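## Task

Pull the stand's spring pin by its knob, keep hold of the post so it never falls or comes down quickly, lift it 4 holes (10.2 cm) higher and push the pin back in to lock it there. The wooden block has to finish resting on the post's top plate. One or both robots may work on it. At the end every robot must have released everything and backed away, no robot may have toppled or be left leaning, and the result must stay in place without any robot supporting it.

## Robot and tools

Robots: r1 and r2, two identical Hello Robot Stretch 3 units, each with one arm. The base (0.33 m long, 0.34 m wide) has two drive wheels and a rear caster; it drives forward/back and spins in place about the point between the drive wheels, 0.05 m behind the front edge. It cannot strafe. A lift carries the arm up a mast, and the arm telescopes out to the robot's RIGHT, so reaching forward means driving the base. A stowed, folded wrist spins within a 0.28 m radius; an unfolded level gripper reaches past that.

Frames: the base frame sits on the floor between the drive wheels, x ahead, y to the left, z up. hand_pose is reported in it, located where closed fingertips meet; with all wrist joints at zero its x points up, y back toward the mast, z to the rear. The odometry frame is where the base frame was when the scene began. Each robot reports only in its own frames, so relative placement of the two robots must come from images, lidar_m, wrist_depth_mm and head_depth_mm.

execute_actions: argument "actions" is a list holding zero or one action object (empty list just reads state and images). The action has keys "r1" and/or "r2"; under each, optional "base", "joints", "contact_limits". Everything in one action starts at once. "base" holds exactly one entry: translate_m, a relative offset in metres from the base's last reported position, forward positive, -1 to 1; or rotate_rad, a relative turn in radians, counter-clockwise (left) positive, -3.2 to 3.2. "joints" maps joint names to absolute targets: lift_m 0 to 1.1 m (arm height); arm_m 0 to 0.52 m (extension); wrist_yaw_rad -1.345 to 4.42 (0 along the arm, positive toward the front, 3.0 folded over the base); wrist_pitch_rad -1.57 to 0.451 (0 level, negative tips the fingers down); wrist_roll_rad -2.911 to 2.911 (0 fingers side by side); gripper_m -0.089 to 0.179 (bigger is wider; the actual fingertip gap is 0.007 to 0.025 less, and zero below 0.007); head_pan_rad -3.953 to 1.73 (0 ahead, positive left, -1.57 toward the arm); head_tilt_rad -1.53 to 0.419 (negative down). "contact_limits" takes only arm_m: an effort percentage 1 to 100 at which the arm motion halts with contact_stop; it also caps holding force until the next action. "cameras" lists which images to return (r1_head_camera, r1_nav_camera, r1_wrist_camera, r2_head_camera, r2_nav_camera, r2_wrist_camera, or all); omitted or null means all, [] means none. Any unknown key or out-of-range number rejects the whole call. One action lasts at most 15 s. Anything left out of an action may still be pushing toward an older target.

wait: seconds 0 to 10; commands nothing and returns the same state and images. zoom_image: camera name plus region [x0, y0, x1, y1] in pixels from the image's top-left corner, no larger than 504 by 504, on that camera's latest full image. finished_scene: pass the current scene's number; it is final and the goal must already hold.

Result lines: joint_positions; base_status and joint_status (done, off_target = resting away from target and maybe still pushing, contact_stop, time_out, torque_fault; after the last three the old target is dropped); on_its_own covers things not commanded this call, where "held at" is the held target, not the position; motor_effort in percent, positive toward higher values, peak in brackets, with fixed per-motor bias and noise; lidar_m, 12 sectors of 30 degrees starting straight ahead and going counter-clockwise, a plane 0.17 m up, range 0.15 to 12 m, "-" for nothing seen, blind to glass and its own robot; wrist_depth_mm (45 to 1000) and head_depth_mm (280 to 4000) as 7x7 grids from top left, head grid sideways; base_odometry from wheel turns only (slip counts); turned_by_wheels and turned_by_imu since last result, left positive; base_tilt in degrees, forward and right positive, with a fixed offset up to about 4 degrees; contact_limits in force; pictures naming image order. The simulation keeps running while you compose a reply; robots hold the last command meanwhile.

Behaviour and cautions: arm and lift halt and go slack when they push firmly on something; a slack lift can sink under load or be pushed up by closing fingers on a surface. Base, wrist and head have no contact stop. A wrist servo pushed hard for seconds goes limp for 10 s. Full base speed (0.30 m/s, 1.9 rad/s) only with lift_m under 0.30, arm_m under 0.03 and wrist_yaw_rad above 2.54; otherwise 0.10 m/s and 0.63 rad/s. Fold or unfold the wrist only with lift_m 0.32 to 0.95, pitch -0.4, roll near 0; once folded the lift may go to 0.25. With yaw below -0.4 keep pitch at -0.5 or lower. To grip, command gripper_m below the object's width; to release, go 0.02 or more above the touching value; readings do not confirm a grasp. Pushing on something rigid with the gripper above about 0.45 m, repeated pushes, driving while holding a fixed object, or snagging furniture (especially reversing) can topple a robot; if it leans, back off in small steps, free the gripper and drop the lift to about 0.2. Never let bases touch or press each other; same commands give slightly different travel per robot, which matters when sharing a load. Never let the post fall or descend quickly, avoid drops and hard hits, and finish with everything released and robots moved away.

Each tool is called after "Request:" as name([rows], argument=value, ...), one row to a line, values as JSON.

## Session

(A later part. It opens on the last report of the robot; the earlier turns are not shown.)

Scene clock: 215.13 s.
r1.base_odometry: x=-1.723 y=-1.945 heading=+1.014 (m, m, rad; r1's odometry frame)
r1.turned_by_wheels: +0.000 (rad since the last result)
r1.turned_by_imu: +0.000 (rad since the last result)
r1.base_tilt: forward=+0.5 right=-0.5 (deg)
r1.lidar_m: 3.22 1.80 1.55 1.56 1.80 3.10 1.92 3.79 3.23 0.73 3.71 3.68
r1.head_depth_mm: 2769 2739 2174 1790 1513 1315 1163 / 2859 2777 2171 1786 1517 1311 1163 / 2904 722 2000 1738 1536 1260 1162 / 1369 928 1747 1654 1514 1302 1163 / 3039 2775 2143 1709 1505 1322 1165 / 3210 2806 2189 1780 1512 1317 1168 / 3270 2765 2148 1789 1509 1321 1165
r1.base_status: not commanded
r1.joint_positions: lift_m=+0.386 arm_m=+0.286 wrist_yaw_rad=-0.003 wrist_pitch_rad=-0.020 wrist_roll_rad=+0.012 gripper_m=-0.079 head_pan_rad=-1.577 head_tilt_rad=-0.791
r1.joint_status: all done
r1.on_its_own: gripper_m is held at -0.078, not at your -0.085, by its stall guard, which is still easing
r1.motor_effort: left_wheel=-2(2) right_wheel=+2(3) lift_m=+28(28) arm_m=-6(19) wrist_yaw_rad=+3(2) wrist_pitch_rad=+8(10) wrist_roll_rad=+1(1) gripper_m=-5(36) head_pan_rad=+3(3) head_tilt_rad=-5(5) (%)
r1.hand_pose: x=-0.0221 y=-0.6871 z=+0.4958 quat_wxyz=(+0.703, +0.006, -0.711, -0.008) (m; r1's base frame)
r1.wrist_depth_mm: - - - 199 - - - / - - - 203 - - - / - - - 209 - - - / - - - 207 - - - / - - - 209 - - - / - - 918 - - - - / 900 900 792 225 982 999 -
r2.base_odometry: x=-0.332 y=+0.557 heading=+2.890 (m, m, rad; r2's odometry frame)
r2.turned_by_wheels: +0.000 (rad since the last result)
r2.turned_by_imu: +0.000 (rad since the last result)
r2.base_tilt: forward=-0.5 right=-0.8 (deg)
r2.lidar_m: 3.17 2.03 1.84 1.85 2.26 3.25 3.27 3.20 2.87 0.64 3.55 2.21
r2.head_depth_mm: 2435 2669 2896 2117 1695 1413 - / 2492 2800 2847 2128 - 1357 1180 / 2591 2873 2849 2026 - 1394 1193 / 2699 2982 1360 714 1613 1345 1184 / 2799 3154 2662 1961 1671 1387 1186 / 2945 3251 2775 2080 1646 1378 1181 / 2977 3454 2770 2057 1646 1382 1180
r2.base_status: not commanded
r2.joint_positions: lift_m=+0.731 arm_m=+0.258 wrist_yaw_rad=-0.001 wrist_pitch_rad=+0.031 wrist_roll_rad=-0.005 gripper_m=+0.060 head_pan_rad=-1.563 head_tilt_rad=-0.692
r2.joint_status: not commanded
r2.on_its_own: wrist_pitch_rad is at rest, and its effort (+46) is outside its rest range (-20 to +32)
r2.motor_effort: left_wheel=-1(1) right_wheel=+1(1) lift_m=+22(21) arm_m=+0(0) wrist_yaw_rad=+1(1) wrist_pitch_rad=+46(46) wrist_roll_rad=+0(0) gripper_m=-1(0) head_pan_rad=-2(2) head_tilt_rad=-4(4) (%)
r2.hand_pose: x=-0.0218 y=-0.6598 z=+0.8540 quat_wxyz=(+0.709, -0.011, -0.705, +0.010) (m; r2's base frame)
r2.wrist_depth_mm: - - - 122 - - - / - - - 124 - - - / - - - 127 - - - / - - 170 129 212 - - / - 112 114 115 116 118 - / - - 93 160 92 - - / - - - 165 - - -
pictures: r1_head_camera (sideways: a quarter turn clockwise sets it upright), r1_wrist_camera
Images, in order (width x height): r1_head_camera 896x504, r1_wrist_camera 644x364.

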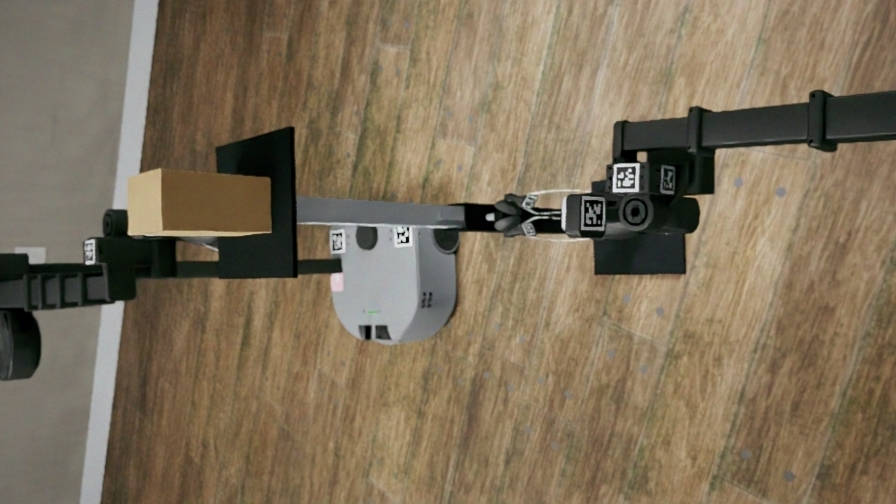

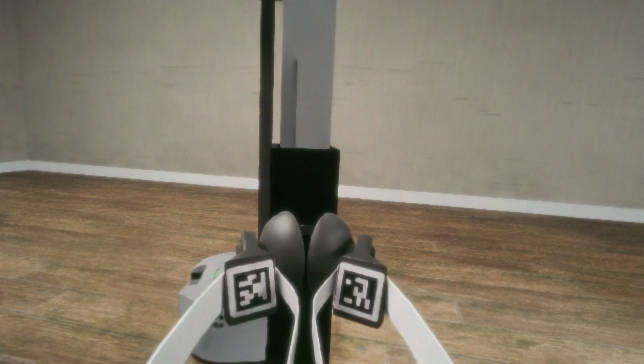

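Request:
execute_actions([
  {"r1":{"joints":{"gripper_m":0.05}},"r2":{"joints":{"lift_m":0.7295}}},
], cameras=[])

Request:
execute_actions([
  {"r1":{"joints":{"arm_m":0.307}}},
], cameras=[])

Request:
execute_actions([
  {"r1":{"joints":{"gripper_m":-0.06}}},
], cameras=[])

Request:
execute_actions([
  {"r1":{"joints":{"arm_m":0.294}}},
], cameras=["r1_wrist_camera","r1_head_camera"])

Request:
zoom_image(camera="r1_head_camera", region=[430,160,590,270])

Scene clock: 222.67 s.
r1.base_odometry: x=-1.723 y=-1.945 heading=+1.014 (m, m, rad; r1's odometry frame)
r1.turned_by_wheels: +0.000 (rad since the last result)
r1.turned_by_imu: +0.001 (rad since the last result)
r1.base_tilt: forward=+0.4 right=-0.5 (deg)
r1.lidar_m: 3.21 1.80 1.56 1.56 1.79 3.12 1.92 3.80 3.23 0.73 3.74 3.70
r1.head_depth_mm: 2788 2778 2155 1783 1515 1316 1161 / 2841 2739 2175 1794 1508 1306 1157 / 2961 720 1983 1738 1551 1260 1161 / 1374 921 1751 1675 1508 1321 1165 / 3040 2753 2167 1695 1519 1315 1166 / 3263 2773 2139 1786 1511 1309 1166 / 3240 2823 2193 1780 1520 1311 1170
r1.base_status: not commanded
r1.joint_positions: lift_m=+0.386 arm_m=+0.286 wrist_yaw_rad=-0.003 wrist_pitch_rad=-0.020 wrist_roll_rad=+0.012 gripper_m=+0.050 head_pan_rad=-1.577 head_tilt_rad=-0.791
r1.joint_status: all done
r1.motor_effort: left_wheel=-2(2) right_wheel=+2(3) lift_m=+28(28) arm_m=-6(6) wrist_yaw_rad=+1(2) wrist_pitch_rad=+9(8) wrist_roll_rad=+1(1) gripper_m=+0(80) head_pan_rad=+3(3) head_tilt_rad=-4(5) (%)
r1.hand_pose: x=-0.0221 y=-0.6871 z=+0.4959 quat_wxyz=(+0.703, +0.006, -0.711, -0.008) (m; r1's base frame)
r1.wrist_depth_mm: - - - 202 - - - / - - - 204 - - - / - - - 208 - - - / - - - 207 - - - / - - - 210 - - - / - - - 217 - - - / 879 953 795 223 902 978 -
r2.base_odometry: x=-0.332 y=+0.557 heading=+2.890 (m, m, rad; r2's odometry frame)
r2.turned_by_wheels: +0.000 (rad since the last result)
r2.turned_by_imu: +0.001 (rad since the last result)
r2.base_tilt: forward=-0.6 right=-0.9 (deg)
r2.lidar_m: 3.19 2.03 1.84 1.85 2.25 3.25 3.26 3.21 2.88 0.64 3.56 2.22
r2.head_depth_mm: 2423 2675 2856 2140 1689 1412 - / 2508 2768 2871 2108 - 1363 1178 / 2596 2906 2793 2047 - 1390 1188 / 2644 2947 1352 715 1582 1346 1188 / 2778 3129 2670 1943 1670 1389 1183 / 2909 3279 2805 2088 1657 1382 1179 / 3016 3450 2784 2072 1662 1374 1178
r2.base_status: not commanded
r2.joint_positions: lift_m=+0.729 arm_m=+0.258 wrist_yaw_rad=-0.001 wrist_pitch_rad=+0.035 wrist_roll_rad=-0.005 gripper_m=+0.060 head_pan_rad=-1.563 head_tilt_rad=-0.692
r2.joint_status: all done
r2.on_its_own: wrist_pitch_rad is at rest, and its effort (+44) is outside its rest range (-20 to +32)
r2.motor_effort: left_wheel=-1(1) right_wheel=+1(1) lift_m=+22(20) arm_m=+0(1) wrist_yaw_rad=+1(0) wrist_pitch_rad=+44(46) wrist_roll_rad=+0(0) gripper_m=-1(0) head_pan_rad=-3(2) head_tilt_rad=-4(4) (%)
r2.hand_pose: x=-0.0218 y=-0.6599 z=+0.8532 quat_wxyz=(+0.709, -0.013, -0.705, +0.012) (m; r2's base frame)
r2.wrist_depth_mm: - - - 123 - - - / - - - 125 - - - / - - - 127 - - - / - - 172 129 215 - - / - 112 113 114 115 116 - / - - 92 160 91 - - / - - - 165 - - -
pictures: none
No camera images: the call's "cameras" was empty. Leave "cameras" out to get every camera's image.

Scene clock: 223.73 s.
r1.base_odometry: x=-1.723 y=-1.945 heading=+1.014 (m, m, rad; r1's odometry frame)
r1.turned_by_wheels: +0.000 (rad since the last result)
r1.turned_by_imu: +0.000 (rad since the last result)
r1.base_tilt: forward=+0.4 right=-0.7 (deg)
r1.lidar_m: 3.23 1.80 1.56 1.56 1.79 3.11 1.93 3.78 3.23 0.73 3.72 3.69
r1.head_depth_mm: 2766 2758 2174 1785 1522 1320 1160 / 2852 2737 2166 1773 1517 1311 1160 / 2923 718 1994 1739 1548 1283 1160 / 1375 928 1749 1670 1505 1325 1164 / 3068 2776 2171 1693 1503 1323 1167 / 3234 2796 2167 1775 1504 1317 1159 / 3278 2769 2175 1788 1515 1320 1159
r1.base_status: not commanded
r1.joint_positions: lift_m=+0.386 arm_m=+0.307 wrist_yaw_rad=-0.002 wrist_pitch_rad=-0.020 wrist_roll_rad=+0.012 gripper_m=+0.050 head_pan_rad=-1.577 head_tilt_rad=-0.791
r1.joint_status: all done
r1.motor_effort: left_wheel=-2(2) right_wheel=+1(1) lift_m=+28(28) arm_m=+7(8) wrist_yaw_rad=+2(3) wrist_pitch_rad=+9(9) wrist_roll_rad=+1(1) gripper_m=+1(0) head_pan_rad=+2(3) head_tilt_rad=-4(4) (%)
r1.hand_pose: x=-0.0221 y=-0.7073 z=+0.4959 quat_wxyz=(+0.703, +0.006, -0.711, -0.008) (m; r1's base frame)
r1.wrist_depth_mm: - - - 180 - - - / - - - 183 - - - / - - - 188 - - - / - - - 184 - - - / - - - 188 - - - / - - - 195 - - - / 909 891 760 199 928 981 -
r2.base_odometry: x=-0.332 y=+0.557 heading=+2.890 (m, m, rad; r2's odometry frame)
r2.turned_by_wheels: +0.000 (rad since the last result)
r2.turned_by_imu: +0.000 (rad since the last result)
r2.base_tilt: forward=-0.4 right=-0.8 (deg)
r2.lidar_m: 3.20 2.04 1.84 1.85 2.25 3.25 3.28 3.19 2.88 0.64 3.56 2.20
r2.head_depth_mm: 2406 2665 2818 2125 1697 1420 - / 2525 2780 2867 2143 - 1357 1183 / 2603 2913 2823 2024 - 1393 1186 / 2666 2957 1356 712 1572 1340 1191 / 2807 3154 2662 1948 1671 1381 1181 / 2928 3284 2825 2071 1660 1386 1179 / 3027 3445 2792 2079 1656 1386 1180
r2.base_status: not commanded
r2.joint_positions: lift_m=+0.729 arm_m=+0.258 wrist_yaw_rad=-0.001 wrist_pitch_rad=+0.035 wrist_roll_rad=-0.005 gripper_m=+0.060 head_pan_rad=-1.563 head_tilt_rad=-0.692
r2.joint_status: not commanded
r2.on_its_own: wrist_pitch_rad is at rest, and its effort (+44) is outside its rest range (-20 to +32)
r2.motor_effort: left_wheel=-1(1) right_wheel=+1(1) lift_m=+22(22) arm_m=+0(1) wrist_yaw_rad=+1(1) wrist_pitch_rad=+44(44) wrist_roll_rad=+0(0) gripper_m=-1(0) head_pan_rad=-2(3) head_tilt_rad=-4(4) (%)
r2.hand_pose: x=-0.0218 y=-0.6599 z=+0.8532 quat_wxyz=(+0.709, -0.013, -0.705, +0.012) (m; r2's base frame)
r2.wrist_depth_mm: - - - 123 - - - / - - - 125 - - - / - - - 127 - - - / - - 171 129 216 - - / - 112 113 114 116 117 - / - - 93 160 91 - - / - - - 164 - - -
pictures: none
No camera images: the call's "cameras" was empty. Leave "cameras" out to get every camera's image.

Scene clock: 225.33 s.
r1.base_odometry: x=-1.723 y=-1.945 heading=+1.014 (m, m, rad; r1's odometry frame)
r1.turned_by_wheels: +0.000 (rad since the last result)
r1.turned_by_imu: +0.000 (rad since the last result)
r1.base_tilt: forward=+0.5 right=-0.6 (deg)
r1.lidar_m: 3.22 1.80 1.56 1.56 1.79 3.09 1.93 3.80 3.23 0.73 3.71 3.69
r1.head_depth_mm: 2825 2782 2152 1783 1515 1316 1159 / 2885 2785 2190 1765 1512 1315 1161 / 2910 721 1990 1748 1538 1293 1158 / 1375 925 1734 1678 1509 1312 1172 / 3035 2773 2185 1704 1507 1318 1168 / 3149 2800 2178 1798 1514 1320 1165 / 3290 2780 2187 1781 1525 1318 1165
r1.base_status: not commanded
r1.joint_positions: lift_m=+0.386 arm_m=+0.307 wrist_yaw_rad=-0.003 wrist_pitch_rad=-0.018 wrist_roll_rad=+0.012 gripper_m=-0.059 head_pan_rad=-1.577 head_tilt_rad=-0.791
r1.joint_status: all done
r1.motor_effort: left_wheel=-2(2) right_wheel=+3(3) lift_m=+28(28) arm_m=-1(6) wrist_yaw_rad=+1(1) wrist_pitch_rad=+8(9) wrist_roll_rad=+1(1) gripper_m=-28(100) head_pan_rad=+3(3) head_tilt_rad=-4(5) (%)
r1.hand_pose: x=-0.0221 y=-0.7078 z=+0.4962 quat_wxyz=(+0.703, +0.006, -0.711, -0.008) (m; r1's base frame)
r1.wrist_depth_mm: - - - 179 - - - / - - - 183 - - - / - - - 188 - - - / - - - 185 - - - / - - - 187 - - - / - - - 151 - - - / 888 947 754 202 969 - 989
r2.base_odometry: x=-0.332 y=+0.557 heading=+2.890 (m, m, rad; r2's odometry frame)
r2.turned_by_wheels: +0.000 (rad since the last result)
r2.turned_by_imu: +0.000 (rad since the last result)
r2.base_tilt: forward=-0.5 right=-0.8 (deg)
r2.lidar_m: 3.19 2.03 1.84 1.85 2.25 3.25 3.29 3.20 2.88 0.64 3.54 2.21
r2.head_depth_mm: 2404 2687 2853 2111 1699 1411 - / 2501 2768 2885 2131 - 1363 1180 / 2600 2898 2801 2030 - 1393 1185 / 2674 2954 1355 712 1600 1342 1183 / 2807 3124 2674 1937 1671 1392 1187 / 2895 3320 2774 2088 1653 1384 1180 / 2989 3457 2778 2081 1656 1374 1178
r2.base_status: not commanded
r2.joint_positions: lift_m=+0.729 arm_m=+0.258 wrist_yaw_rad=-0.001 wrist_pitch_rad=+0.035 wrist_roll_rad=-0.005 gripper_m=+0.060 head_pan_rad=-1.563 head_tilt_rad=-0.692
r2.joint_status: not commanded
r2.on_its_own: wrist_pitch_rad is at rest, and its effort (+44) is outside its rest range (-20 to +32)
r2.motor_effort: left_wheel=-1(1) right_wheel=+1(1) lift_m=+22(22) arm_m=+0(1) wrist_yaw_rad=+1(0) wrist_pitch_rad=+44(44) wrist_roll_rad=+0(0) gripper_m=+0(0) head_pan_rad=-3(3) head_tilt_rad=-4(5) (%)
r2.hand_pose: x=-0.0218 y=-0.6599 z=+0.8532 quat_wxyz=(+0.709, -0.013, -0.705, +0.012) (m; r2's base frame)
r2.wrist_depth_mm: - - - 123 - - - / - - - 125 - - - / - - - 126 - - - / - - 171 129 216 - - / - 112 112 114 115 116 - / - - 93 160 92 - - / - - - 165 - - -
pictures: none
No camera images: the call's "cameras" was empty. Leave "cameras" out to get every camera's image.

Scene clock: 226.23 s.
r1.base_odometry: x=-1.723 y=-1.945 heading=+1.014 (m, m, rad; r1's odometry frame)
r1.turned_by_wheels: +0.000 (rad since the last result)
r1.turned_by_imu: +0.000 (rad since the last result)
r1.base_tilt: forward=+0.4 right=-0.7 (deg)
r1.lidar_m: 3.22 1.80 1.56 1.56 1.80 3.08 1.93 3.79 3.23 0.73 3.75 3.69
r1.head_depth_mm: 2771 2765 2162 1771 1506 1317 1156 / 2810 2753 2164 1784 1523 1316 1156 / 2906 722 1983 1743 1551 1266 1165 / 1376 920 1743 1676 1512 1310 1160 / 3095 2775 2211 1703 1522 1318 1156 / 3245 2781 2182 1785 1524 1323 1159 / 3258 2787 2167 1788 1511 1319 1164
r1.base_status: not commanded
r1.joint_positions: lift_m=+0.386 arm_m=+0.295 wrist_yaw_rad=-0.003 wrist_pitch_rad=-0.014 wrist_roll_rad=+0.012 gripper_m=-0.056 head_pan_rad=-1.577 head_tilt_rad=-0.791
r1.joint_status: all done
r1.motor_effort: left_wheel=-2(2) right_wheel=+2(3) lift_m=+27(27) arm_m=-11(23) wrist_yaw_rad=+3(2) wrist_pitch_rad=+6(8) wrist_roll_rad=+1(1) gripper_m=-26(29) head_pan_rad=+3(3) head_tilt_rad=-4(4) (%)
r1.hand_pose: x=-0.0221 y=-0.6956 z=+0.4972 quat_wxyz=(+0.703, +0.004, -0.711, -0.006) (m; r1's base frame)
r1.wrist_depth_mm: - - - 192 - - - / - - - 195 - - - / - - - 200 - - - / - - - 196 - - - / - - - 199 - - - / - - - 208 - - - / 936 927 784 216 972 - 997
r2.base_odometry: x=-0.332 y=+0.557 heading=+2.890 (m, m, rad; r2's odometry frame)
r2.turned_by_wheels: +0.000 (rad since the last result)
r2.turned_by_imu: +0.000 (rad since the last result)
r2.base_tilt: forward=-0.6 right=-0.9 (deg)
r2.lidar_m: 3.18 2.03 1.84 1.85 2.26 3.24 3.27 3.22 2.88 0.64 3.56 2.20
r2.head_depth_mm: 2432 2664 2864 2121 1680 1416 - / 2514 2763 2843 2114 - 1361 1180 / 2585 2873 2847 2022 - 1391 1183 / 2630 2954 1368 715 1608 1343 1184 / 2804 3159 2671 1965 1662 1386 1182 / 2888 3304 2802 2080 1652 1378 1183 / 3028 3473 2812 2079 1655 1379 1177
r2.base_status: not commanded
r2.joint_positions: lift_m=+0.729 arm_m=+0.258 wrist_yaw_rad=-0.001 wrist_pitch_rad=+0.035 wrist_roll_rad=-0.005 gripper_m=+0.060 head_pan_rad=-1.563 head_tilt_rad=-0.692
r2.joint_status: not commanded
r2.on_its_own: wrist_pitch_rad is at rest, and its effort (+44) is outside its rest range (-20 to +32)
r2.motor_effort: left_wheel=-1(2) right_wheel=+2(1) lift_m=+22(22) arm_m=+1(0) wrist_yaw_rad=+1(0) wrist_pitch_rad=+44(44) wrist_roll_rad=+0(0) gripper_m=-1(1) head_pan_rad=-2(2) head_tilt_rad=-3(4) (%)
r2.hand_pose: x=-0.0218 y=-0.6599 z=+0.8532 quat_wxyz=(+0.709, -0.013, -0.705, +0.012) (m; r2's base frame)
r2.wrist_depth_mm: - - - 123 - - - / - - - 124 - - - / - - - 127 - - - / - - 170 129 216 - - / - 112 113 114 115 117 - / - - 92 161 91 - - / - - - 164 - - -
pictures: r1_head_camera (sideways: a quarter turn clockwise sets it upright), r1_wrist_camera
Images, in order (width x height): r1_head_camera 896x504, r1_wrist_camera 644x364.

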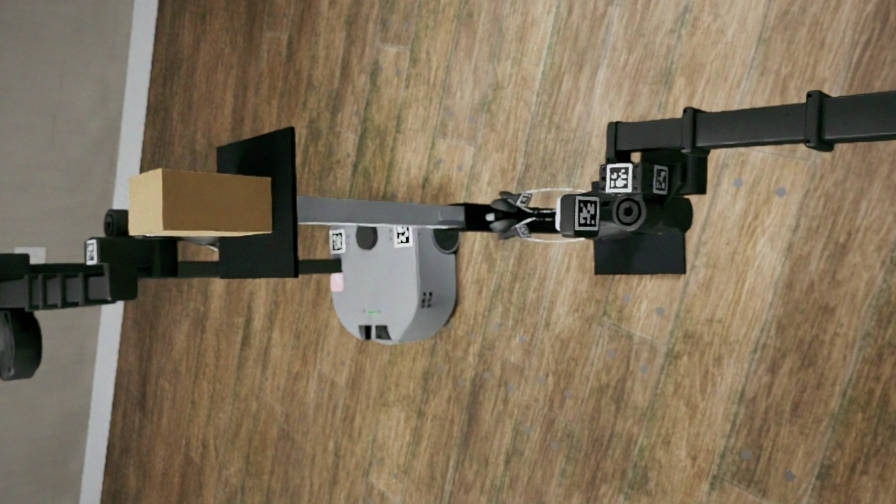

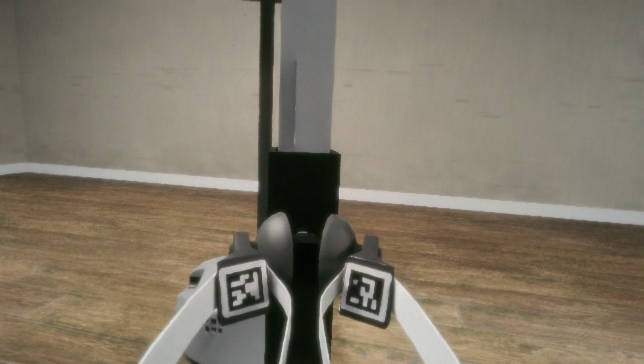

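Region (430, 160, 590, 270) of r1_head_camera's 896x504 image, scaled by 3.150, with more detail than that image has; it fills the top 346 rows of this view, and the rest is white.

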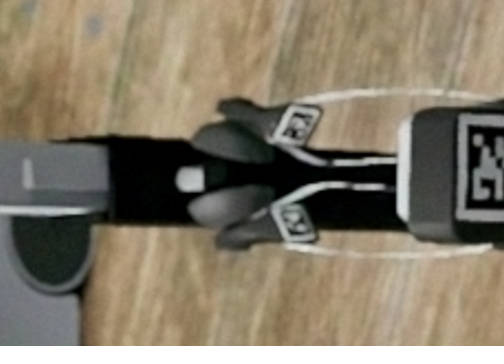

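Request:
execute_actions([
  {"r1":{"joints":{"gripper_m":0.04,"arm_m":0.3}}},
], cameras=[])

Request:
execute_actions([
  {"r1":{"joints":{"gripper_m":-0.03}}},
], cameras=["r1_head_camera","r1_wrist_camera"])

Request:
zoom_image(camera="r1_head_camera", region=[460,180,550,250])

Request:
execute_actions([
  {"r1":{"joints":{"arm_m":0.295}}},
], cameras=["r1_wrist_camera","r1_head_camera"])

Request:
zoom_image(camera="r1_head_camera", region=[460,180,550,250])

Scene clock: 233.30 s.
r1.base_odometry: x=-1.723 y=-1.945 heading=+1.014 (m, m, rad; r1's odometry frame)
r1.turned_by_wheels: +0.000 (rad since the last result)
r1.turned_by_imu: +0.001 (rad since the last result)
r1.base_tilt: forward=+0.5 right=-0.7 (deg)
r1.lidar_m: 3.22 1.80 1.56 1.56 1.79 3.08 1.93 3.78 3.24 0.73 3.75 3.69
r1.head_depth_mm: 2778 2788 2173 1762 1512 1312 1161 / 2855 2766 2135 1772 1514 1321 1163 / 2932 723 1965 1736 1532 1267 1154 / 1357 919 1743 1682 1512 1309 1162 / 3052 2798 2201 1697 1507 1322 1162 / 3184 2804 2165 1785 1502 1320 1166 / 3233 2774 2157 1795 1508 1317 1161
r1.base_status: not commanded
r1.joint_positions: lift_m=+0.386 arm_m=+0.300 wrist_yaw_rad=-0.003 wrist_pitch_rad=-0.018 wrist_roll_rad=+0.012 gripper_m=+0.040 head_pan_rad=-1.577 head_tilt_rad=-0.791
r1.joint_status: all done
r1.motor_effort: left_wheel=-2(2) right_wheel=+1(4) lift_m=+27(27) arm_m=+7(13) wrist_yaw_rad=+3(1) wrist_pitch_rad=+8(8) wrist_roll_rad=+1(1) gripper_m=+0(79) head_pan_rad=+3(3) head_tilt_rad=-4(4) (%)
r1.hand_pose: x=-0.0221 y=-0.7003 z=+0.4963 quat_wxyz=(+0.703, +0.006, -0.711, -0.008) (m; r1's base frame)
r1.wrist_depth_mm: - - - 187 - - - / - - - 190 - - - / - - - 196 - - - / - - - 192 - - - / - - - 195 - - - / - - - 204 - - - / 904 904 772 209 956 961 -
r2.base_odometry: x=-0.332 y=+0.557 heading=+2.890 (m, m, rad; r2's odometry frame)
r2.turned_by_wheels: +0.000 (rad since the last result)
r2.turned_by_imu: +0.001 (rad since the last result)
r2.base_tilt: forward=-0.6 right=-0.8 (deg)
r2.lidar_m: 3.19 2.03 1.84 1.85 2.26 3.26 3.26 3.19 2.88 0.64 3.53 2.20
r2.head_depth_mm: 2423 2669 2848 2132 1690 1418 - / 2499 2786 2875 2131 - 1366 1185 / 2608 2850 2858 2043 - 1395 1191 / 2675 2946 1355 713 1584 1346 1188 / 2831 3152 2680 1959 1664 1384 1179 / 2869 3316 2791 2077 1658 1377 1175 / 3035 3420 2811 2092 1655 1377 1180
r2.base_status: not commanded
r2.joint_positions: lift_m=+0.729 arm_m=+0.258 wrist_yaw_rad=-0.001 wrist_pitch_rad=+0.035 wrist_roll_rad=-0.005 gripper_m=+0.060 head_pan_rad=-1.563 head_tilt_rad=-0.692
r2.joint_status: not commanded
r2.on_its_own: wrist_pitch_rad is at rest, and its effort (+44) is outside its rest range (-20 to +32)
r2.motor_effort: left_wheel=-1(1) right_wheel=+0(1) lift_m=+22(22) arm_m=+0(0) wrist_yaw_rad=+2(1) wrist_pitch_rad=+44(44) wrist_roll_rad=+0(0) gripper_m=+0(0) head_pan_rad=-2(2) head_tilt_rad=-3(4) (%)
r2.hand_pose: x=-0.0218 y=-0.6599 z=+0.8532 quat_wxyz=(+0.709, -0.013, -0.705, +0.012) (m; r2's base frame)
r2.wrist_depth_mm: - - - 122 - - - / - - - 124 - - - / - - - 127 - - - / - - 171 130 215 - - / - 112 113 114 116 117 - / - - 92 160 92 - - / - - - 165 - - -
pictures: none
No camera images: the call's "cameras" was empty. Leave "cameras" out to get every camera's image.

Scene clock: 234.50 s.
r1.base_odometry: x=-1.723 y=-1.945 heading=+1.014 (m, m, rad; r1's odometry frame)
r1.turned_by_wheels: +0.000 (rad since the last result)
r1.turned_by_imu: +0.000 (rad since the last result)
r1.base_tilt: forward=+0.5 right=-0.7 (deg)
r1.lidar_m: 3.22 1.80 1.56 1.56 1.80 3.09 1.92 3.78 3.24 0.73 3.73 3.70
r1.head_depth_mm: 2721 2717 2188 1775 1504 1319 1162 / 2841 2764 2153 1780 1515 1317 1160 / 2915 720 1985 1742 1551 1265 1166 / 1371 922 1744 1666 1513 1315 1163 / 3100 2781 2169 1691 1508 1307 1162 / 3168 2783 2163 1794 1516 1320 1161 / 3344 2813 2160 1778 1514 1321 1165
r1.base_status: not commanded
r1.joint_positions: lift_m=+0.386 arm_m=+0.300 wrist_yaw_rad=-0.003 wrist_pitch_rad=-0.018 wrist_roll_rad=+0.012 gripper_m=-0.029 head_pan_rad=-1.577 head_tilt_rad=-0.791
r1.joint_status: all done
r1.motor_effort: left_wheel=-2(2) right_wheel=+2(2) lift_m=+28(28) arm_m=+4(7) wrist_yaw_rad=+2(3) wrist_pitch_rad=+8(8) wrist_roll_rad=+1(1) gripper_m=-17(93) head_pan_rad=+3(3) head_tilt_rad=-4(5) (%)
r1.hand_pose: x=-0.0222 y=-0.7005 z=+0.4964 quat_wxyz=(+0.703, +0.006, -0.711, -0.008) (m; r1's base frame)
r1.wrist_depth_mm: - - - 187 - - - / - - - 191 - - - / - - - 197 - - - / - - - 192 - - - / - - - 195 - - - / - - - 163 - - - / 928 935 765 540 959 - -
r2.base_odometry: x=-0.332 y=+0.557 heading=+2.890 (m, m, rad; r2's odometry frame)
r2.turned_by_wheels: +0.000 (rad since the last result)
r2.turned_by_imu: +0.000 (rad since the last result)
r2.base_tilt: forward=-0.5 right=-0.9 (deg)
r2.lidar_m: 3.20 2.03 1.84 1.85 2.26 3.26 3.28 3.20 2.87 0.64 3.56 2.21
r2.head_depth_mm: 2429 2664 2845 2140 1683 1420 - / 2491 2785 2848 2100 - 1353 1178 / 2593 2886 2840 2024 - 1389 1185 / 2683 2964 1363 715 1594 1342 1187 / 2763 3170 2707 1945 1664 1374 1186 / 2880 3266 2786 2085 1651 1378 1180 / 3038 3433 2773 2061 1661 1373 1178
r2.base_status: not commanded
r2.joint_positions: lift_m=+0.729 arm_m=+0.258 wrist_yaw_rad=-0.001 wrist_pitch_rad=+0.035 wrist_roll_rad=-0.005 gripper_m=+0.060 head_pan_rad=-1.563 head_tilt_rad=-0.692
r2.joint_status: not commanded
r2.on_its_own: wrist_pitch_rad is at rest, and its effort (+44) is outside its rest range (-20 to +32)
r2.motor_effort: left_wheel=-1(1) right_wheel=+1(1) lift_m=+22(22) arm_m=+0(0) wrist_yaw_rad=+0(1) wrist_pitch_rad=+44(44) wrist_roll_rad=+0(0) gripper_m=-1(1) head_pan_rad=-3(3) head_tilt_rad=-3(4) (%)
r2.hand_pose: x=-0.0218 y=-0.6599 z=+0.8532 quat_wxyz=(+0.709, -0.013, -0.705, +0.012) (m; r2's base frame)
r2.wrist_depth_mm: - - - 122 - - - / - - - 124 - - - / - - - 127 - - - / - - 171 129 215 - - / - 112 113 115 115 116 - / - - 92 159 91 - - / - - - 164 - - -
pictures: r1_head_camera (sideways: a quarter turn clockwise sets it upright), r1_wrist_camera
Images, in order (width x height): r1_head_camera 896x504, r1_wrist_camera 644x364.

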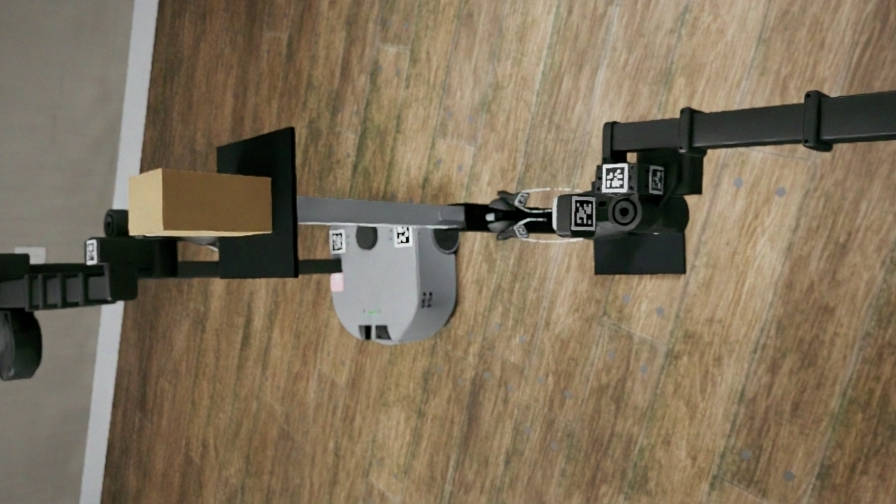

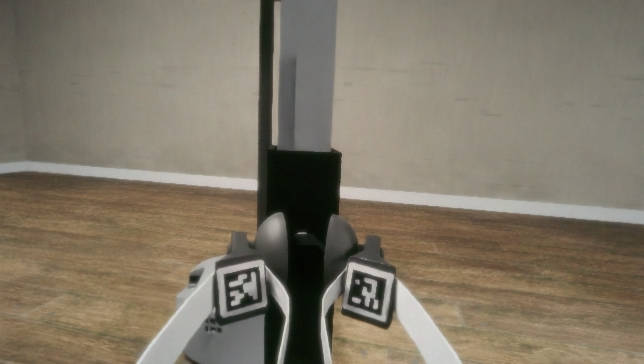

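Region (460, 180, 550, 250) of r1_head_camera's 896x504 image, scaled by 5.600, with more detail than that image has.

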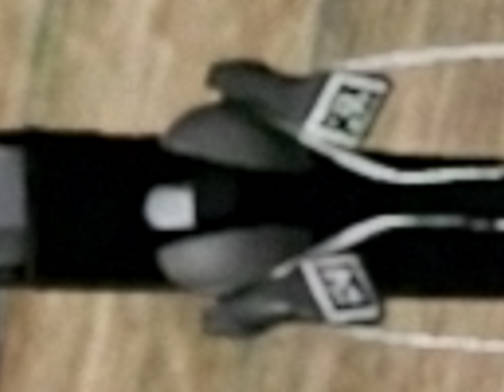

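Scene clock: 235.17 s.
r1.base_odometry: x=-1.723 y=-1.945 heading=+1.014 (m, m, rad; r1's odometry frame)
r1.turned_by_wheels: +0.000 (rad since the last result)
r1.turned_by_imu: +0.000 (rad since the last result)
r1.base_tilt: forward=+0.5 right=-0.8 (deg)
r1.lidar_m: 3.22 1.80 1.56 1.56 1.79 3.10 1.93 3.79 3.25 0.73 3.72 3.70
r1.head_depth_mm: 2804 2772 2154 1777 1511 1317 1162 / 2865 2763 2173 1790 1503 1308 1165 / 2922 718 1968 1737 1536 1263 1160 / 1376 918 1739 1669 1513 1313 1163 / 3021 2777 2186 1698 1515 1315 1164 / 3230 2773 2178 1793 1517 1320 1168 / 3280 2807 2188 1779 1523 1313 1162
r1.base_status: not commanded
r1.joint_positions: lift_m=+0.386 arm_m=+0.296 wrist_yaw_rad=-0.003 wrist_pitch_rad=-0.017 wrist_roll_rad=+0.012 gripper_m=-0.029 head_pan_rad=-1.577 head_tilt_rad=-0.791
r1.joint_status: all done
r1.motor_effort: left_wheel=-2(2) right_wheel=+2(2) lift_m=+28(27) arm_m=-12(11) wrist_yaw_rad=+2(2) wrist_pitch_rad=+7(8) wrist_roll_rad=+1(1) gripper_m=-17(18) head_pan_rad=+3(3) head_tilt_rad=-4(4) (%)
r1.hand_pose: x=-0.0222 y=-0.6965 z=+0.4965 quat_wxyz=(+0.703, +0.005, -0.711, -0.007) (m; r1's base frame)
r1.wrist_depth_mm: - - - 191 - - - / - - - 195 - - - / - - - 201 - - - / - - - 196 - - - / - - - 200 - - - / - - - 206 - - - / 893 935 780 215 977 - 1000
r2.base_odometry: x=-0.332 y=+0.557 heading=+2.890 (m, m, rad; r2's odometry frame)
r2.turned_by_wheels: +0.000 (rad since the last result)
r2.turned_by_imu: +0.000 (rad since the last result)
r2.base_tilt: forward=-0.5 right=-0.8 (deg)
r2.lidar_m: 3.17 2.03 1.84 1.85 2.26 3.26 3.28 3.21 2.87 0.64 3.57 2.21
r2.head_depth_mm: 2438 2657 2830 2126 1690 1418 - / 2509 2792 2877 2131 - 1360 1174 / 2611 2892 2848 2043 - 1388 1191 / 2642 2956 1356 714 1626 1345 1181 / 2796 3148 2687 1953 1674 1375 1187 / 2893 3332 2782 2081 1658 1382 1183 / 3002 3433 2774 2062 1655 1375 1171
r2.base_status: not commanded
r2.joint_positions: lift_m=+0.729 arm_m=+0.258 wrist_yaw_rad=-0.001 wrist_pitch_rad=+0.035 wrist_roll_rad=-0.005 gripper_m=+0.060 head_pan_rad=-1.563 head_tilt_rad=-0.692
r2.joint_status: not commanded
r2.on_its_own: wrist_pitch_rad is at rest, and its effort (+44) is outside its rest range (-20 to +32)
r2.motor_effort: left_wheel=-2(1) right_wheel=+1(1) lift_m=+22(22) arm_m=+0(0) wrist_yaw_rad=+1(1) wrist_pitch_rad=+44(44) wrist_roll_rad=+0(0) gripper_m=+0(0) head_pan_rad=-2(3) head_tilt_rad=-4(2) (%)
r2.hand_pose: x=-0.0218 y=-0.6599 z=+0.8532 quat_wxyz=(+0.709, -0.013, -0.705, +0.012) (m; r2's base frame)
r2.wrist_depth_mm: - - - 123 - - - / - - - 125 - - - / - - - 127 - - - / - - 171 129 216 - - / - 112 113 114 115 116 - / - - 92 160 91 - - / - - - 165 - - -
pictures: r1_head_camera (sideways: a quarter turn clockwise sets it upright), r1_wrist_camera
Images, in order (width x height): r1_head_camera 896x504, r1_wrist_camera 644x364.

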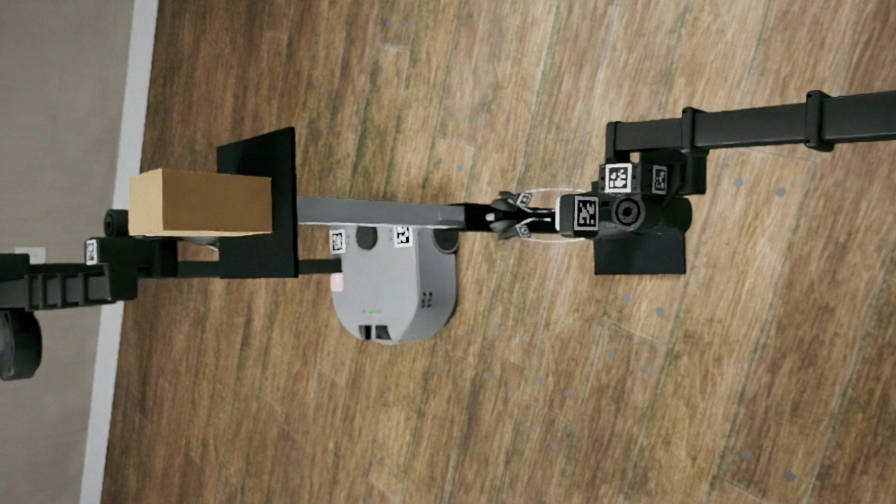

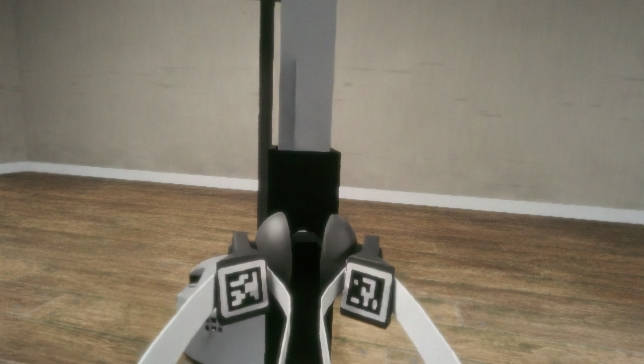

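Region (460, 180, 550, 250) of r1_head_camera's 896x504 image, scaled by 5.600, with more detail than that image has.

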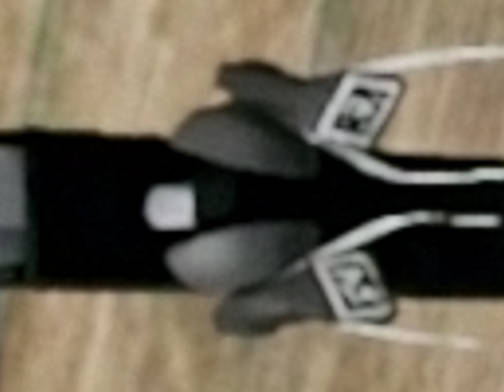

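Request:
execute_actions([
  {"r1":{"joints":{"gripper_m":0.05,"arm_m":0.25}}},
], cameras=[])

Request:
execute_actions([
  {"r1":{"joints":{"wrist_pitch_rad":-1.2,"lift_m":0.602}}},
], cameras=[])

Request:
execute_actions([
  {"r1":{"joints":{"arm_m":0.465}}},
], cameras=["r1_wrist_camera","r1_head_camera","r2_nav_camera"])

Scene clock: 248.00 s.
r1.base_odometry: x=-1.723 y=-1.945 heading=+1.014 (m, m, rad; r1's odometry frame)
r1.turned_by_wheels: +0.000 (rad since the last result)
r1.turned_by_imu: +0.001 (rad since the last result)
r1.base_tilt: forward=+0.3 right=-0.7 (deg)
r1.lidar_m: 3.23 1.80 1.56 1.56 1.80 3.11 1.93 3.77 3.24 0.73 3.72 3.68
r1.head_depth_mm: 2808 2752 2170 1774 1508 1311 1161 / 2866 2770 2182 1768 1501 1306 1184 / 2898 721 1986 1734 1516 - 1157 / 1372 919 1756 1692 1522 1314 1159 / 3083 2760 2179 1695 1495 1322 1159 / 3199 2815 2171 1775 1517 1317 1161 / 3279 2764 2174 1792 1524 1316 1168
r1.base_status: not commanded
r1.joint_positions: lift_m=+0.386 arm_m=+0.250 wrist_yaw_rad=-0.002 wrist_pitch_rad=-0.018 wrist_roll_rad=+0.012 gripper_m=+0.050 head_pan_rad=-1.577 head_tilt_rad=-0.791
r1.joint_status: all done
r1.motor_effort: left_wheel=-1(2) right_wheel=+1(3) lift_m=+27(28) arm_m=-7(14) wrist_yaw_rad=+1(2) wrist_pitch_rad=+8(8) wrist_roll_rad=+1(1) gripper_m=+0(82) head_pan_rad=+3(3) head_tilt_rad=-5(4) (%)
r1.hand_pose: x=-0.0220 y=-0.6512 z=+0.4962 quat_wxyz=(+0.703, +0.006, -0.711, -0.008) (m; r1's base frame)
r1.wrist_depth_mm: - - - - - - - / - - - - - - - / - - - - - - - / - - - 242 - - - / - - - 250 - - - / - - - 256 - - - / 887 936 837 261 939 - -
r2.base_odometry: x=-0.332 y=+0.557 heading=+2.890 (m, m, rad; r2's odometry frame)
r2.turned_by_wheels: +0.000 (rad since the last result)
r2.turned_by_imu: +0.000 (rad since the last result)
r2.base_tilt: forward=-0.5 right=-0.8 (deg)
r2.lidar_m: 3.21 2.03 1.84 1.85 2.26 3.26 3.28 3.19 2.88 0.64 3.55 2.21
r2.head_depth_mm: 2425 2685 2839 2133 1695 1419 - / 2521 2767 2867 2112 - 1361 1176 / 2592 2902 2826 2055 - 1390 1190 / 2646 2953 1359 712 1608 1344 1180 / 2784 3160 2669 1950 1669 1386 1182 / 2911 3267 2806 2084 1660 1387 1181 / 2982 3443 2784 2063 1641 1374 1175
r2.base_status: not commanded
r2.joint_positions: lift_m=+0.729 arm_m=+0.258 wrist_yaw_rad=-0.001 wrist_pitch_rad=+0.035 wrist_roll_rad=-0.005 gripper_m=+0.060 head_pan_rad=-1.563 head_tilt_rad=-0.692
r2.joint_status: not commanded
r2.on_its_own: wrist_pitch_rad is at rest, and its effort (+44) is outside its rest range (-20 to +32)
r2.motor_effort: left_wheel=-1(1) right_wheel=+1(1) lift_m=+21(22) arm_m=+0(0) wrist_yaw_rad=+0(1) wrist_pitch_rad=+44(44) wrist_roll_rad=+0(0) gripper_m=+0(0) head_pan_rad=-1(1) head_tilt_rad=-4(3) (%)
r2.hand_pose: x=-0.0218 y=-0.6599 z=+0.8532 quat_wxyz=(+0.709, -0.013, -0.705, +0.012) (m; r2's base frame)
r2.wrist_depth_mm: - - - 123 - - - / - - - 124 - - - / - - - 127 - - - / - - 171 129 215 - - / - 112 113 114 115 116 - / - - 92 160 91 - - / - - - 165 - - -
pictures: none
No camera images: the call's "cameras" was empty. Leave "cameras" out to get every camera's image.

Scene clock: 250.80 s.
r1.base_odometry: x=-1.723 y=-1.945 heading=+1.014 (m, m, rad; r1's odometry frame)
r1.turned_by_wheels: +0.000 (rad since the last result)
r1.turned_by_imu: +0.000 (rad since the last result)
r1.base_tilt: forward=+0.4 right=-0.7 (deg)
r1.lidar_m: 3.23 1.80 1.56 1.56 1.79 3.10 1.93 3.80 3.23 0.73 3.71 3.69
r1.head_depth_mm: 2849 2760 2157 1772 1510 1312 1172 / 2838 2766 2161 1775 - 1297 1163 / 2930 721 1982 1734 - 1284 1166 / 1383 925 1744 1671 1524 1312 1164 / 3103 2760 2184 1693 1508 1310 1163 / 3204 2810 2147 1805 1523 1305 1168 / 3340 2810 2157 1777 1514 1322 1165
r1.base_status: not commanded
r1.joint_positions: lift_m=+0.602 arm_m=+0.250 wrist_yaw_rad=-0.002 wrist_pitch_rad=-1.203 wrist_roll_rad=+0.012 gripper_m=+0.050 head_pan_rad=-1.577 head_tilt_rad=-0.791
r1.joint_status: all done
r1.motor_effort: left_wheel=-2(2) right_wheel=+1(2) lift_m=+44(46) arm_m=-7(7) wrist_yaw_rad=+2(1) wrist_pitch_rad=+1(8) wrist_roll_rad=+1(1) gripper_m=+1(1) head_pan_rad=+3(3) head_tilt_rad=-3(4) (%)
r1.hand_pose: x=-0.0218 y=-0.4651 z=+0.4926 quat_wxyz=(+0.579, +0.397, -0.587, -0.403) (m; r1's base frame)
r1.wrist_depth_mm: 740 745 765 783 794 820 803 / 716 736 737 733 743 778 790 / 685 706 706 724 730 740 755 / 654 669 699 705 709 702 735 / 648 646 675 655 672 685 719 / 629 642 - 659 668 663 689 / 602 621 625 631 636 650 653
r2.base_odometry: x=-0.332 y=+0.557 heading=+2.890 (m, m, rad; r2's odometry frame)
r2.turned_by_wheels: +0.000 (rad since the last result)
r2.turned_by_imu: +0.000 (rad since the last result)
r2.base_tilt: forward=-0.6 right=-0.9 (deg)
r2.lidar_m: 3.19 2.04 1.84 1.85 2.25 3.24 3.29 3.20 2.88 0.64 3.55 2.21
r2.head_depth_mm: 2432 2670 2826 2125 1687 1421 - / 2518 2807 2853 2125 - 1359 1183 / 2594 2937 2846 2048 - 1388 1184 / 2669 1437 1066 715 1623 1342 1189 / 2802 3106 2810 1954 1670 1380 1187 / 2867 3308 2801 2067 1655 1381 1186 / 3035 3435 2781 2075 1655 1378 1175
r2.base_status: not commanded
r2.joint_positions: lift_m=+0.729 arm_m=+0.258 wrist_yaw_rad=-0.001 wrist_pitch_rad=+0.035 wrist_roll_rad=-0.005 gripper_m=+0.060 head_pan_rad=-1.563 head_tilt_rad=-0.692
r2.joint_status: not commanded
r2.on_its_own: wrist_pitch_rad is at rest, and its effort (+44) is outside its rest range (-20 to +32)
r2.motor_effort: left_wheel=-1(1) right_wheel=+1(1) lift_m=+22(22) arm_m=+1(0) wrist_yaw_rad=+1(1) wrist_pitch_rad=+44(44) wrist_roll_rad=+0(0) gripper_m=+0(0) head_pan_rad=-2(3) head_tilt_rad=-4(4) (%)
r2.hand_pose: x=-0.0218 y=-0.6599 z=+0.8532 quat_wxyz=(+0.709, -0.013, -0.705, +0.012) (m; r2's base frame)
r2.wrist_depth_mm: - - - 123 - - - / - - - 125 - - - / - - - 127 - - - / - - 170 130 213 - - / - 112 113 114 116 116 - / - - 93 160 91 - - / - - - 164 - - -
pictures: none
No camera images: the call's "cameras" was empty. Leave "cameras" out to get every camera's image.

Scene clock: 253.63 s.
r1.base_odometry: x=-1.723 y=-1.945 heading=+1.014 (m, m, rad; r1's odometry frame)
r1.turned_by_wheels: +0.000 (rad since the last result)
r1.turned_by_imu: +0.000 (rad since the last result)
r1.base_tilt: forward=+0.5 right=-0.6 (deg)
r1.lidar_m: 3.21 1.81 1.56 1.56 1.79 3.10 1.92 3.79 3.22 0.73 3.71 3.70
r1.head_depth_mm: 2765 2750 2162 1770 1504 1312 1168 / 2855 2795 2171 1783 1540 1318 1153 / 2904 719 1447 - 1477 1319 1159 / 1380 923 1737 1688 1459 1319 1167 / 3111 2799 2171 1687 1511 1311 1163 / 3187 2780 2193 1792 1509 1318 1165 / 3292 2785 2164 1792 1510 1309 1162
r1.base_status: not commanded
r1.joint_positions: lift_m=+0.602 arm_m=+0.465 wrist_yaw_rad=-0.002 wrist_pitch_rad=-1.203 wrist_roll_rad=+0.012 gripper_m=+0.050 head_pan_rad=-1.577 head_tilt_rad=-0.791
r1.joint_status: all done
r1.motor_effort: left_wheel=-1(2) right_wheel=+1(1) lift_m=+44(44) arm_m=+6(9) wrist_yaw_rad=+2(2) wrist_pitch_rad=+1(1) wrist_roll_rad=+1(1) gripper_m=+0(1) head_pan_rad=+2(3) head_tilt_rad=-4(4) (%)
r1.hand_pose: x=-0.0218 y=-0.6791 z=+0.4926 quat_wxyz=(+0.579, +0.397, -0.587, -0.404) (m; r1's base frame)
r1.wrist_depth_mm: 742 747 755 88 796 812 825 / 715 728 733 119 773 786 783 / 683 692 705 143 752 742 749 / 657 685 685 210 701 719 723 / 630 657 668 644 680 701 715 / 621 621 - 646 660 674 679 / 592 608 624 628 642 649 656
r2.base_odometry: x=-0.332 y=+0.557 heading=+2.890 (m, m, rad; r2's odometry frame)
r2.turned_by_wheels: +0.000 (rad since the last result)
r2.turned_by_imu: +0.000 (rad since the last result)
r2.base_tilt: forward=-0.5 right=-0.9 (deg)
r2.lidar_m: 3.17 2.02 1.84 1.86 2.26 3.25 3.27 3.18 2.87 0.64 3.53 2.21
r2.head_depth_mm: 2425 2688 2823 2114 1681 1409 - / 2519 2795 2859 2105 - 1358 1177 / 2596 2936 2842 2033 - 1392 1186 / 2684 1434 911 712 1587 1342 1185 / 2794 3080 2826 1963 1672 1389 1180 / 2870 3319 2785 2100 1665 1378 1182 / 3040 3439 2760 2069 1658 1373 1182
r2.base_status: not commanded
r2.joint_positions: lift_m=+0.729 arm_m=+0.258 wrist_yaw_rad=-0.001 wrist_pitch_rad=+0.035 wrist_roll_rad=-0.005 gripper_m=+0.060 head_pan_rad=-1.563 head_tilt_rad=-0.692
r2.joint_status: not commanded
r2.on_its_own: wrist_pitch_rad is at rest, and its effort (+44) is outside its rest range (-20 to +32)
r2.motor_effort: left_wheel=-1(1) right_wheel=+0(1) lift_m=+22(22) arm_m=+1(0) wrist_yaw_rad=+1(0) wrist_pitch_rad=+44(44) wrist_roll_rad=+0(0) gripper_m=-1(0) head_pan_rad=-2(3) head_tilt_rad=-3(3) (%)
r2.hand_pose: x=-0.0218 y=-0.6599 z=+0.8532 quat_wxyz=(+0.709, -0.013, -0.705, +0.012) (m; r2's base frame)
r2.wrist_depth_mm: - - - 122 - - - / - - - 125 - - - / - - - 127 - - - / - - 171 129 214 - - / - 111 113 114 115 116 - / - - 92 160 91 - - / - - - 165 - - -
pictures: r1_head_camera (sideways: a quarter turn clockwise sets it upright), r1_wrist_camera, r2_nav_camera (sideways: a quarter turn counterclockwise sets it upright)
Images, in order (width x height): r1_head_camera 896x504, r1_wrist_camera 644x364, r2_nav_camera 672x504.

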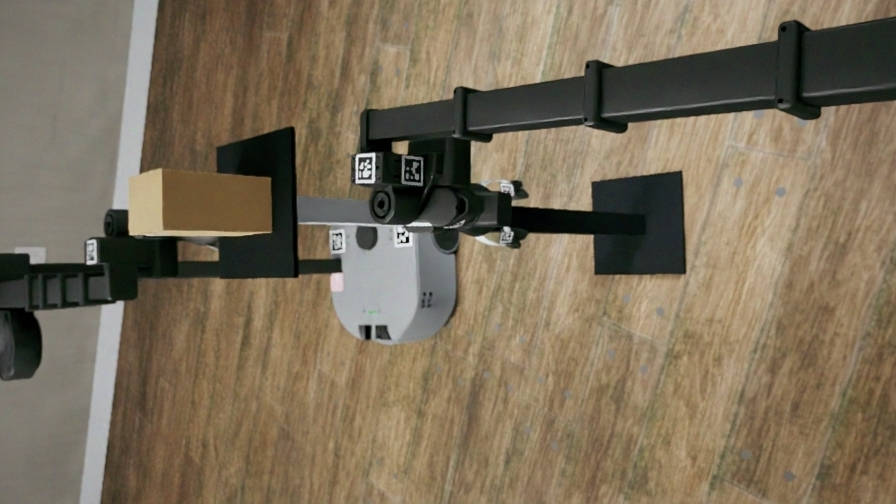

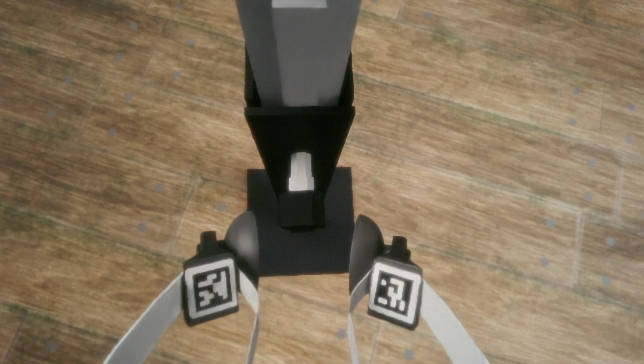

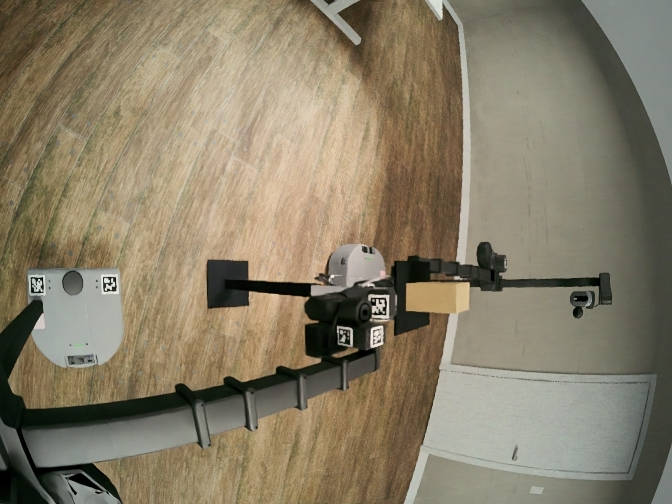

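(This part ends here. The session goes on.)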